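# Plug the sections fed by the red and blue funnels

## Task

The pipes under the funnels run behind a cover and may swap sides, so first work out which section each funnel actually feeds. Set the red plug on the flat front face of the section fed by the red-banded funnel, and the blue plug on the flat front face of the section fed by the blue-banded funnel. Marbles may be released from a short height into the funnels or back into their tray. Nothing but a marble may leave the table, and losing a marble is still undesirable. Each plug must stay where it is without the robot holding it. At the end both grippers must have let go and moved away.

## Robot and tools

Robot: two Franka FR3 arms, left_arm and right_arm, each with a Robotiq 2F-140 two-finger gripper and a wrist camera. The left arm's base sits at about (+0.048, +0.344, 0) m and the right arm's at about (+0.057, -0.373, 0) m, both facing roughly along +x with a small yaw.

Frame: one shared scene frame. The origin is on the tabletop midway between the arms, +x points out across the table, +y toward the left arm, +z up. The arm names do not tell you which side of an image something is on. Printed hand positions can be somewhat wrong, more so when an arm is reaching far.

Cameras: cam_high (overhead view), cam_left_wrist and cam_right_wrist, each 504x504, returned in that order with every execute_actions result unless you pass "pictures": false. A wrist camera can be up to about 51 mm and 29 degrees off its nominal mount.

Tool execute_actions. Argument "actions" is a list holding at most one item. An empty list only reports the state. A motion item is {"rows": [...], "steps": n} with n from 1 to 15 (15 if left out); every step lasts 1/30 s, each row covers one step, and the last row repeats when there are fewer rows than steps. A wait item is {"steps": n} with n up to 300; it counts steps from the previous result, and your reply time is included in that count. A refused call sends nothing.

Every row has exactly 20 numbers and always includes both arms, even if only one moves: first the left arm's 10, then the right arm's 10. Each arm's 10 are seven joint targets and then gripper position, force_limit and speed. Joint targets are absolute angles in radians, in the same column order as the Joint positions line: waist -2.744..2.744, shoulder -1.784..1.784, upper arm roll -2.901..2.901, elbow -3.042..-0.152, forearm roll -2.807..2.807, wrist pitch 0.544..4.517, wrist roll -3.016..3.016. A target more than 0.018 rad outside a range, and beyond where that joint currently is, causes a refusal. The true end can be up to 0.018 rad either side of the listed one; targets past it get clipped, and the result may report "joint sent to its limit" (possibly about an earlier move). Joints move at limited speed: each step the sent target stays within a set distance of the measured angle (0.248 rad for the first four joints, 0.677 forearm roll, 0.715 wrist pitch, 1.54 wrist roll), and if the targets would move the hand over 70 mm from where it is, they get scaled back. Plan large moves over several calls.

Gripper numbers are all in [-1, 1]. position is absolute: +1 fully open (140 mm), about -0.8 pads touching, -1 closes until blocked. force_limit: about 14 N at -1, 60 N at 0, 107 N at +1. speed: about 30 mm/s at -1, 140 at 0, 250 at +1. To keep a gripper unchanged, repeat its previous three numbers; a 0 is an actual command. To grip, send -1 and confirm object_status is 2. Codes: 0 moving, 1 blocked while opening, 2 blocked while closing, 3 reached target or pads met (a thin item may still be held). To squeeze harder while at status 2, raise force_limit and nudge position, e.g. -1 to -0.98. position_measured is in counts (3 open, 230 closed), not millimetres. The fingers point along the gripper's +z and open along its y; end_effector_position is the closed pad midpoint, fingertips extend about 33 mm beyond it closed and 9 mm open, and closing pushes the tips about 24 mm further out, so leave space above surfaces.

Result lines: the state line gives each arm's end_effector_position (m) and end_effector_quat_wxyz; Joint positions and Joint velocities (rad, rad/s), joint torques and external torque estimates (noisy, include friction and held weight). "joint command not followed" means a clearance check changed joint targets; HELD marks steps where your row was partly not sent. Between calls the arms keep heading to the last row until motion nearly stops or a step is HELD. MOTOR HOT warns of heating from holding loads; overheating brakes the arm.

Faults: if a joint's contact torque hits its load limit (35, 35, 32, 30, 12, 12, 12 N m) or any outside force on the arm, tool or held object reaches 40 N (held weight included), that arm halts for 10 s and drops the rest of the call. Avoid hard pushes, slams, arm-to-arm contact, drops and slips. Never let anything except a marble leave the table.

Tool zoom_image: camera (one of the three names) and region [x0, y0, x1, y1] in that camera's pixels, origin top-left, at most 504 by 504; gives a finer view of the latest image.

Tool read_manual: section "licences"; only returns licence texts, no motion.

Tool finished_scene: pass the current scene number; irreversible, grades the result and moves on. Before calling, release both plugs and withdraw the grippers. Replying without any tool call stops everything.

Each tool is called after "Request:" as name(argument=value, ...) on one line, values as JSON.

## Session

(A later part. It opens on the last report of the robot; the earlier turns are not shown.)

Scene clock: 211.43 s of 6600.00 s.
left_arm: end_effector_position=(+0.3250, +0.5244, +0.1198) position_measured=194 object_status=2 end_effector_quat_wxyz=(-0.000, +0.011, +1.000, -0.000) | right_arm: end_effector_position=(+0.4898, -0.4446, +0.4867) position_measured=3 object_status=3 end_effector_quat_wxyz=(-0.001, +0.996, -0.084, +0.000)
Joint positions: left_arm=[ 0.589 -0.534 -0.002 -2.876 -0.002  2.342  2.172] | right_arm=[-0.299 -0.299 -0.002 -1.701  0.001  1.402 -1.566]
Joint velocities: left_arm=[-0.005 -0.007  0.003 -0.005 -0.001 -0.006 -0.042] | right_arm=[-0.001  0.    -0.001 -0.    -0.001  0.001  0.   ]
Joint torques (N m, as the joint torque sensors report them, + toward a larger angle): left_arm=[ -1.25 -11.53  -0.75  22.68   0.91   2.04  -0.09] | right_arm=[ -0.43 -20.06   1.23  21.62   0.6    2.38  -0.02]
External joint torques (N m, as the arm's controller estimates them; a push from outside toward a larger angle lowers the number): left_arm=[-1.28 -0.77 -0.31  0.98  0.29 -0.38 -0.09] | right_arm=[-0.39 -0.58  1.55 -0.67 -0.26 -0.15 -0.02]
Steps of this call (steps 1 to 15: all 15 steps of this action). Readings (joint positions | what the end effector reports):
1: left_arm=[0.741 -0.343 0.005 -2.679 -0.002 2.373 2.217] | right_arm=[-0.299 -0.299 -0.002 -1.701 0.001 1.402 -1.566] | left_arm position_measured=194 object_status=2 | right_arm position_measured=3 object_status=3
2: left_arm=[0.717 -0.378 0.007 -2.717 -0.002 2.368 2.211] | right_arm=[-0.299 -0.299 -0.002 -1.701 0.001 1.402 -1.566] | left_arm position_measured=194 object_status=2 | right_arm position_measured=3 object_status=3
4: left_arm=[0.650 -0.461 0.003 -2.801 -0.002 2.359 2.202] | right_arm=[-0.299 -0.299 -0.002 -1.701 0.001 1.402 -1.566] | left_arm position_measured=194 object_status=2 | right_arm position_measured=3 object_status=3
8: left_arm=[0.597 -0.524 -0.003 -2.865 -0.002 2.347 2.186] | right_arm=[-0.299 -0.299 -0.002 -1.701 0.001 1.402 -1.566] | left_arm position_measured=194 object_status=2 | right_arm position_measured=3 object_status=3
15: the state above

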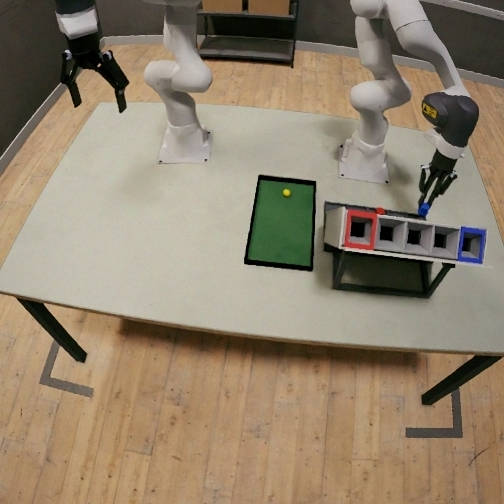

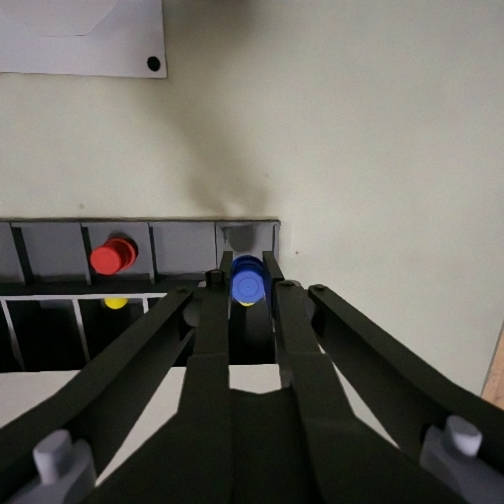

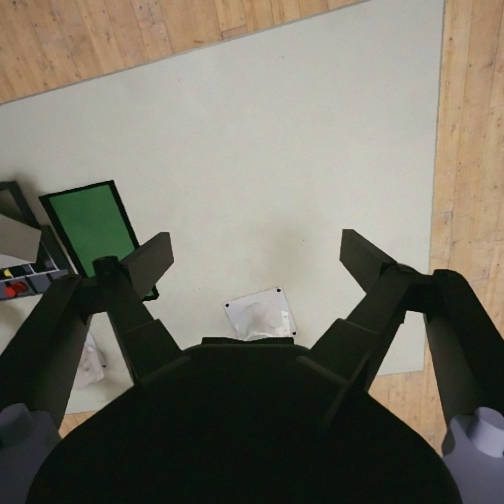

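Request:
execute_actions(actions=[{"rows":[[0.586,-0.52,0,-2.884,0,2.39,2.155,-1,-0.3,-0.3,-0.3,-0.3,0,-1.7,0,1.4,-1.57,1,0,0],[0.586,-0.5,0,-2.891,0,2.43,2.155,-1,-0.3,-0.3,-0.3,-0.3,0,-1.7,0,1.4,-1.57,1,0,0],[0.586,-0.48,0,-2.898,0,2.46,2.155,-1,-0.3,-0.3,-0.3,-0.3,0,-1.7,0,1.4,-1.57,1,0,0],[0.586,-0.46,0,-2.904,0,2.49,2.155,-1,-0.3,-0.3,-0.3,-0.3,0,-1.7,0,1.4,-1.57,1,0,0],[0.586,-0.445,0,-2.909,0,2.51,2.155,-1,-0.3,-0.3,-0.3,-0.3,0,-1.7,0,1.4,-1.57,1,0,0],[0.586,-0.43,0,-2.913,0,2.53,2.155,-1,-0.3,-0.3,-0.3,-0.3,0,-1.7,0,1.4,-1.57,1,0,0],[0.586,-0.415,0,-2.918,0,2.55,2.155,-1,-0.3,-0.3,-0.3,-0.3,0,-1.7,0,1.4,-1.57,1,0,0],[0.586,-0.4,0,-2.922,0,2.56,2.155,-1,-0.3,-0.3,-0.3,-0.3,0,-1.7,0,1.4,-1.57,1,0,0],[0.586,-0.39,0,-2.925,0,2.565,2.155,-1,-0.3,-0.3,-0.3,-0.3,0,-1.7,0,1.4,-1.57,1,0,0],[0.586,-0.38,0,-2.927,0,2.565,2.155,-1,-0.3,-0.3,-0.3,-0.3,0,-1.7,0,1.4,-1.57,1,0,0]],"steps":15}], pictures=false)

Request:
execute_actions(actions=[{"rows":[[0.586,-0.37,0,-2.93,0,2.58,2.155,-1,-0.3,-0.3,-0.3,-0.3,0,-1.7,0,1.4,-1.57,1,0,0],[0.586,-0.362,0,-2.932,0,2.582,2.155,-1,-0.3,-0.3,-0.3,-0.3,0,-1.7,0,1.4,-1.57,1,0,0],[0.586,-0.354,0,-2.934,0,2.582,2.155,-1,-0.3,-0.3,-0.3,-0.3,0,-1.7,0,1.4,-1.57,1,0,0]],"steps":15}], pictures=false)

Request:
execute_actions(actions=[{"rows":[[0.586,-0.354,0,-2.934,0,2.582,2.155,-0.3,-0.3,-0.3,-0.3,-0.3,0,-1.7,0,1.4,-1.57,1,0,0]],"steps":10}], pictures=false)

Request:
execute_actions(actions=[{"rows":[[0.586,-0.375,0,-2.928,0,2.52,2.155,-0.3,-0.3,-0.3,-0.3,-0.3,0,-1.7,0,1.4,-1.57,1,0,0],[0.586,-0.39,0,-2.925,0,2.49,2.155,-0.3,-0.3,-0.3,-0.3,-0.3,0,-1.7,0,1.4,-1.57,1,0,0],[0.586,-0.41,0,-2.92,0,2.46,2.155,-0.3,-0.3,-0.3,-0.3,-0.3,0,-1.7,0,1.4,-1.57,1,0,0],[0.586,-0.43,0,-2.913,0,2.43,2.155,-0.3,-0.3,-0.3,-0.3,-0.3,0,-1.7,0,1.4,-1.57,1,0,0],[0.586,-0.45,0,-2.907,0,2.4,2.155,-0.3,-0.3,-0.3,-0.3,-0.3,0,-1.7,0,1.4,-1.57,1,0,0],[0.586,-0.47,0,-2.9,0,2.37,2.155,-0.3,-0.3,-0.3,-0.3,-0.3,0,-1.7,0,1.4,-1.57,1,0,0],[0.586,-0.5,0,-2.89,0,2.33,2.155,-0.3,-0.3,-0.3,-0.3,-0.3,0,-1.7,0,1.4,-1.57,1,0,0],[0.586,-0.54,0,-2.875,0,2.28,2.155,-0.3,-0.3,-0.3,-0.3,-0.3,0,-1.7,0,1.4,-1.57,1,0,0],[0.586,-0.6,0,-2.85,0,2.2,2.155,-0.3,-0.3,-0.3,-0.3,-0.3,0,-1.7,0,1.4,-1.57,1,0,0],[0.586,-0.7,0,-2.78,0,2.08,2.155,-0.3,-0.3,-0.3,-0.3,-0.3,0,-1.7,0,1.4,-1.57,1,0,0],[0.586,-0.8,0,-2.65,0,1.85,2.155,-0.3,-0.3,-0.3,-0.3,-0.3,0,-1.7,0,1.4,-1.57,1,0,0]],"steps":15}], pictures=false)

Request:
execute_actions(actions=[{"steps":20}])

Scene clock: 226.87 s of 6600.00 s.
left_arm: end_effector_position=(+0.3236, +0.5234, +0.0669) position_measured=194 object_status=2 end_effector_quat_wxyz=(-0.002, +0.005, +1.000, -0.002) | right_arm: end_effector_position=(+0.4898, -0.4446, +0.4867) position_measured=3 object_status=3 end_effector_quat_wxyz=(-0.001, +0.996, -0.084, +0.000)
Joint positions: left_arm=[ 0.588 -0.383 -0.002 -2.927 -0.002  2.539  2.159] | right_arm=[-0.299 -0.299 -0.002 -1.701  0.001  1.402 -1.566]
Joint velocities: left_arm=[-0.     0.018 -0.     0.002 -0.001  0.138  0.   ] | right_arm=[ 0.     0.001  0.    -0.001 -0.001 -0.    -0.   ]
Joint torques (N m, as the joint torque sensors report them, + toward a larger angle): left_arm=[ -1.41 -12.94   0.71  20.91   0.86   2.84  -0.03] | right_arm=[ -0.71 -19.36   2.17  22.08   0.63   2.43  -0.04]
External joint torques (N m, as the arm's controller estimates them; a push from outside toward a larger angle lowers the number): left_arm=[-1.41  1.2   1.06  1.22  0.38  0.41 -0.03] | right_arm=[-0.69  0.18  2.48 -0.22 -0.24 -0.08 -0.04]
Steps of this call (steps 1 to 30: the robot went on to your last target; steps 31 to 90: nothing new was sent; then 11.93 s passed at rest; steps 91 to 105: all 15 steps of this action). Readings (joint positions | what the end effector reports):
91: left_arm=[0.588 -0.532 -0.002 -2.878 -0.002 2.348 2.159] | right_arm=[-0.299 -0.299 -0.002 -1.701 0.001 1.402 -1.566] | left_arm position_measured=194 object_status=2 | right_arm position_measured=3 object_status=3
92: left_arm=[0.588 -0.526 -0.002 -2.880 -0.002 2.362 2.159] | right_arm=[-0.299 -0.299 -0.002 -1.701 0.001 1.402 -1.566] | left_arm position_measured=194 object_status=2 | right_arm position_measured=3 object_status=3
94: left_arm=[0.588 -0.499 -0.002 -2.888 -0.002 2.399 2.159] | right_arm=[-0.299 -0.299 -0.002 -1.701 0.001 1.402 -1.566] | left_arm position_measured=194 object_status=2 | right_arm position_measured=3 object_status=3
98: left_arm=[0.588 -0.434 -0.002 -2.911 -0.002 2.475 2.159] | right_arm=[-0.299 -0.299 -0.002 -1.701 0.001 1.402 -1.566] | left_arm position_measured=194 object_status=2 | right_arm position_measured=3 object_status=3
105: the state above

Scene clock: 227.37 s of 6600.00 s.
left_arm: end_effector_position=(+0.3246, +0.5241, +0.0591) position_measured=194 object_status=2 end_effector_quat_wxyz=(+0.000, +0.005, +1.000, -0.000) | right_arm: end_effector_position=(+0.4898, -0.4446, +0.4867) position_measured=3 object_status=3 end_effector_quat_wxyz=(-0.001, +0.996, -0.084, +0.000)
Joint positions: left_arm=[ 0.588 -0.356 -0.002 -2.933 -0.002  2.577  2.159] | right_arm=[-0.299 -0.299 -0.002 -1.701  0.001  1.402 -1.566]
Joint velocities: left_arm=[ 0.     0.     0.002 -0.001  0.002  0.012  0.001] | right_arm=[-0.     0.002 -0.     0.    -0.    -0.001 -0.001]
Joint torques (N m, as the joint torque sensors report them, + toward a larger angle): left_arm=[ -1.79 -12.72   0.32  20.18   0.89   2.93  -0.06] | right_arm=[ -0.26 -19.3    2.24  21.42   0.67   2.42  -0.05]
External joint torques (N m, as the arm's controller estimates them; a push from outside toward a larger angle lowers the number): left_arm=[-1.8   1.22  0.63  1.53  0.43  0.54 -0.06] | right_arm=[-0.18  0.22  2.62 -0.89 -0.18 -0.1  -0.05]
Steps of this call (steps 1 to 15: all 15 steps of this action). Readings (joint positions | what the end effector reports):
1: left_arm=[0.588 -0.381 -0.002 -2.927 -0.002 2.546 2.159] | right_arm=[-0.299 -0.299 -0.002 -1.701 0.001 1.402 -1.566] | left_arm position_measured=194 object_status=2 | right_arm position_measured=3 object_status=3
2: left_arm=[0.588 -0.376 -0.002 -2.927 -0.002 2.552 2.159] | right_arm=[-0.299 -0.299 -0.002 -1.701 0.001 1.402 -1.566] | left_arm position_measured=194 object_status=2 | right_arm position_measured=3 object_status=3
4: left_arm=[0.588 -0.365 -0.002 -2.930 -0.002 2.561 2.159] | right_arm=[-0.299 -0.299 -0.002 -1.701 0.001 1.402 -1.566] | left_arm position_measured=194 object_status=2 | right_arm position_measured=3 object_status=3
8: left_arm=[0.588 -0.357 -0.002 -2.933 -0.002 2.570 2.159] | right_arm=[-0.299 -0.299 -0.002 -1.701 0.001 1.402 -1.566] | left_arm position_measured=194 object_status=2 | right_arm position_measured=3 object_status=3
15: the state above

Scene clock: 227.70 s of 6600.00 s.
left_arm: end_effector_position=(+0.3251, +0.5244, +0.0593) position_measured=167 object_status=0 end_effector_quat_wxyz=(+0.001, +0.005, +1.000, +0.000) | right_arm: end_effector_position=(+0.4898, -0.4446, +0.4867) position_measured=3 object_status=3 end_effector_quat_wxyz=(-0.001, +0.996, -0.084, +0.000)
Joint positions: left_arm=[ 0.588 -0.356 -0.002 -2.933 -0.002  2.579  2.159] | right_arm=[-0.299 -0.299 -0.002 -1.701  0.001  1.402 -1.566]
Joint velocities: left_arm=[-0.002  0.    -0.002  0.001  0.001  0.001 -0.001] | right_arm=[ 0.001 -0.     0.     0.002  0.001 -0.    -0.   ]
Joint torques (N m, as the joint torque sensors report them, + toward a larger angle): left_arm=[ -1.5  -11.82   0.42  20.37   0.88   2.73  -0.09] | right_arm=[ -0.84 -20.     1.78  20.84   0.6    2.43   0.01]
External joint torques (N m, as the arm's controller estimates them; a push from outside toward a larger angle lowers the number): left_arm=[-1.44  2.13  0.8   1.68  0.41  0.31 -0.09] | right_arm=[-0.87 -0.28  2.02 -1.59 -0.28 -0.11  0.01]
Steps of this call (steps 1 to 10: all 10 steps of this action). Readings (joint positions | what the end effector reports):
1: left_arm=[0.588 -0.356 -0.002 -2.933 -0.002 2.577 2.159] | right_arm=[-0.299 -0.299 -0.002 -1.701 0.001 1.402 -1.566] | left_arm position_measured=194 object_status=0 | right_arm position_measured=3 object_status=3
2: left_arm=[0.588 -0.356 -0.002 -2.933 -0.002 2.578 2.159] | right_arm=[-0.299 -0.299 -0.002 -1.701 0.001 1.402 -1.566] | left_arm position_measured=193 object_status=0 | right_arm position_measured=3 object_status=3
4: left_arm=[0.588 -0.356 -0.002 -2.933 -0.002 2.578 2.159] | right_arm=[-0.299 -0.299 -0.002 -1.701 0.001 1.402 -1.566] | left_arm position_measured=177 object_status=0 | right_arm position_measured=3 object_status=3
8: left_arm=[0.588 -0.356 -0.002 -2.933 -0.002 2.579 2.159] | right_arm=[-0.299 -0.299 -0.002 -1.701 0.001 1.402 -1.566] | left_arm position_measured=167 object_status=0 | right_arm position_measured=3 object_status=3
10: the state above

Scene clock: 228.20 s of 6600.00 s.
left_arm: end_effector_position=(+0.3532, +0.5424, +0.2482) position_measured=167 object_status=3 end_effector_quat_wxyz=(+0.056, +0.005, +0.998, +0.036) | right_arm: end_effector_position=(+0.4898, -0.4446, +0.4867) position_measured=3 object_status=3 end_effector_quat_wxyz=(-0.001, +0.996, -0.084, +0.000)
Joint positions: left_arm=[ 0.588 -0.739 -0.002 -2.7   -0.002  2.095  2.159] | right_arm=[-0.299 -0.299 -0.002 -1.701  0.001  1.402 -1.566]
Joint velocities: left_arm=[ 0.001 -0.943 -0.001  0.838 -0.    -1.393 -0.   ] | right_arm=[-0.001 -0.001  0.001 -0.001 -0.     0.001 -0.001]
Joint torques (N m, as the joint torque sensors report them, + toward a larger angle): left_arm=[-1.22  3.3  -0.1  15.06  1.24  0.47 -0.05] | right_arm=[ -0.92 -19.64   2.56  22.17   0.56   2.38  -0.05]
External joint torques (N m, as the arm's controller estimates them; a push from outside toward a larger angle lowers the number): left_arm=[-1.23 -0.81  0.51  1.65  0.54 -0.79 -0.05] | right_arm=[-0.97  0.03  2.77 -0.18 -0.31 -0.13 -0.05]
Steps of this call (steps 1 to 15: all 15 steps of this action). Readings (joint positions | what the end effector reports):
1: left_arm=[0.588 -0.359 -0.002 -2.933 -0.002 2.570 2.159] | right_arm=[-0.299 -0.299 -0.002 -1.701 0.001 1.402 -1.566] | left_arm position_measured=167 object_status=0 | right_arm position_measured=3 object_status=3
2: left_arm=[0.588 -0.366 -0.002 -2.932 -0.002 2.556 2.159] | right_arm=[-0.299 -0.299 -0.002 -1.701 0.001 1.402 -1.566] | left_arm position_measured=167 object_status=0 | right_arm position_measured=3 object_status=3
4: left_arm=[0.588 -0.392 -0.002 -2.927 -0.002 2.519 2.159] | right_arm=[-0.299 -0.299 -0.002 -1.701 0.001 1.402 -1.566] | left_arm position_measured=167 object_status=3 | right_arm position_measured=3 object_status=3
8: left_arm=[0.588 -0.474 -0.002 -2.901 -0.002 2.420 2.159] | right_arm=[-0.299 -0.299 -0.002 -1.701 0.001 1.402 -1.566] | left_arm position_measured=167 object_status=3 | right_arm position_measured=3 object_status=3
15: the state above

Scene clock: 228.87 s of 6600.00 s.
left_arm: end_effector_position=(+0.3107, +0.5146, +0.2687) position_measured=167 object_status=3 end_effector_quat_wxyz=(+0.004, +0.005, +1.000, +0.002) | right_arm: end_effector_position=(+0.4898, -0.4446, +0.4867) position_measured=3 object_status=3 end_effector_quat_wxyz=(-0.001, +0.996, -0.084, +0.000)
Joint positions: left_arm=[ 0.588 -0.801 -0.002 -2.649 -0.002  1.857  2.159] | right_arm=[-0.299 -0.299 -0.002 -1.701  0.001  1.402 -1.566]
Joint velocities: left_arm=[-0.002 -0.001 -0.     0.001 -0.001 -0.028  0.   ] | right_arm=[-0.     0.001  0.001  0.002 -0.002 -0.001  0.001]
Joint torques (N m, as the joint torque sensors report them, + toward a larger angle): left_arm=[-1.41 -3.72 -0.47 25.89  1.17  1.91 -0.13] | right_arm=[ -0.21 -20.13   2.13  21.73   0.52   2.46   0.01]
External joint torques (N m, as the arm's controller estimates them; a push from outside toward a larger angle lowers the number): left_arm=[-1.35  1.38  0.24  1.44  0.35 -0.54 -0.13] | right_arm=[-0.14 -0.56  2.49 -0.63 -0.33 -0.07  0.01]
Steps of this call (steps 1 to 20: the robot went on to your last target). Readings (joint positions | what the end effector reports):
1: left_arm=[0.588 -0.766 -0.002 -2.677 -0.002 2.053 2.159] | right_arm=[-0.299 -0.299 -0.002 -1.701 0.001 1.402 -1.566] | left_arm position_measured=167 object_status=3 | right_arm position_measured=3 object_status=3
2: left_arm=[0.588 -0.784 -0.002 -2.661 -0.002 2.020 2.159] | right_arm=[-0.299 -0.299 -0.002 -1.701 0.001 1.402 -1.566] | left_arm position_measured=167 object_status=3 | right_arm position_measured=3 object_status=3
4: left_arm=[0.588 -0.799 -0.002 -2.649 -0.002 1.967 2.159] | right_arm=[-0.299 -0.299 -0.002 -1.701 0.001 1.402 -1.566] | left_arm position_measured=167 object_status=3 | right_arm position_measured=3 object_status=3
8: left_arm=[0.588 -0.801 -0.002 -2.649 -0.002 1.904 2.159] | right_arm=[-0.299 -0.299 -0.002 -1.701 0.001 1.402 -1.566] | left_arm position_measured=167 object_status=3 | right_arm position_measured=3 object_status=3
20: the state above

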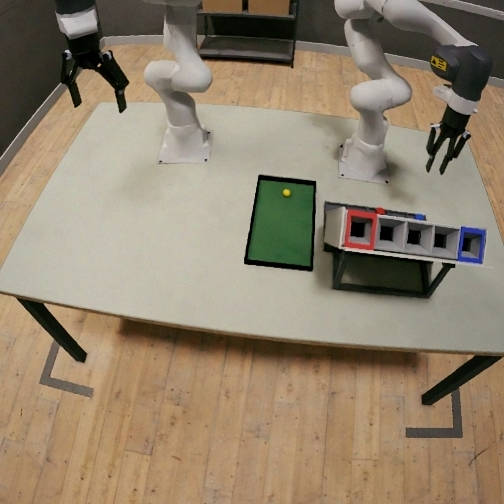

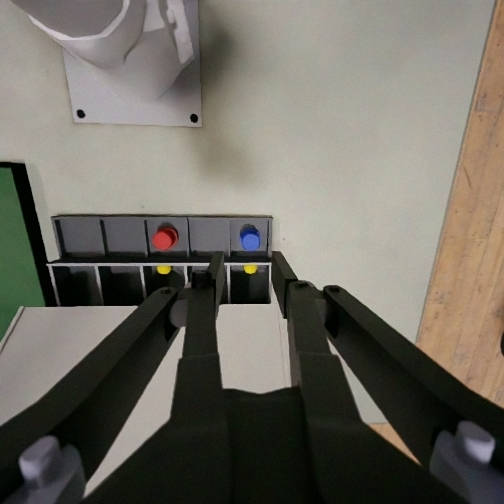

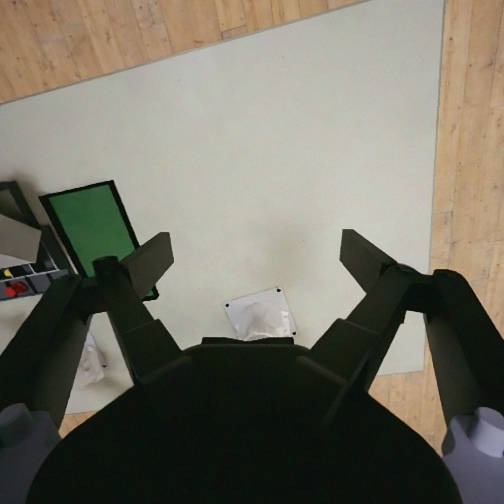

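Request:
finished_scene(scene=1)

The scene is finished: the task was done.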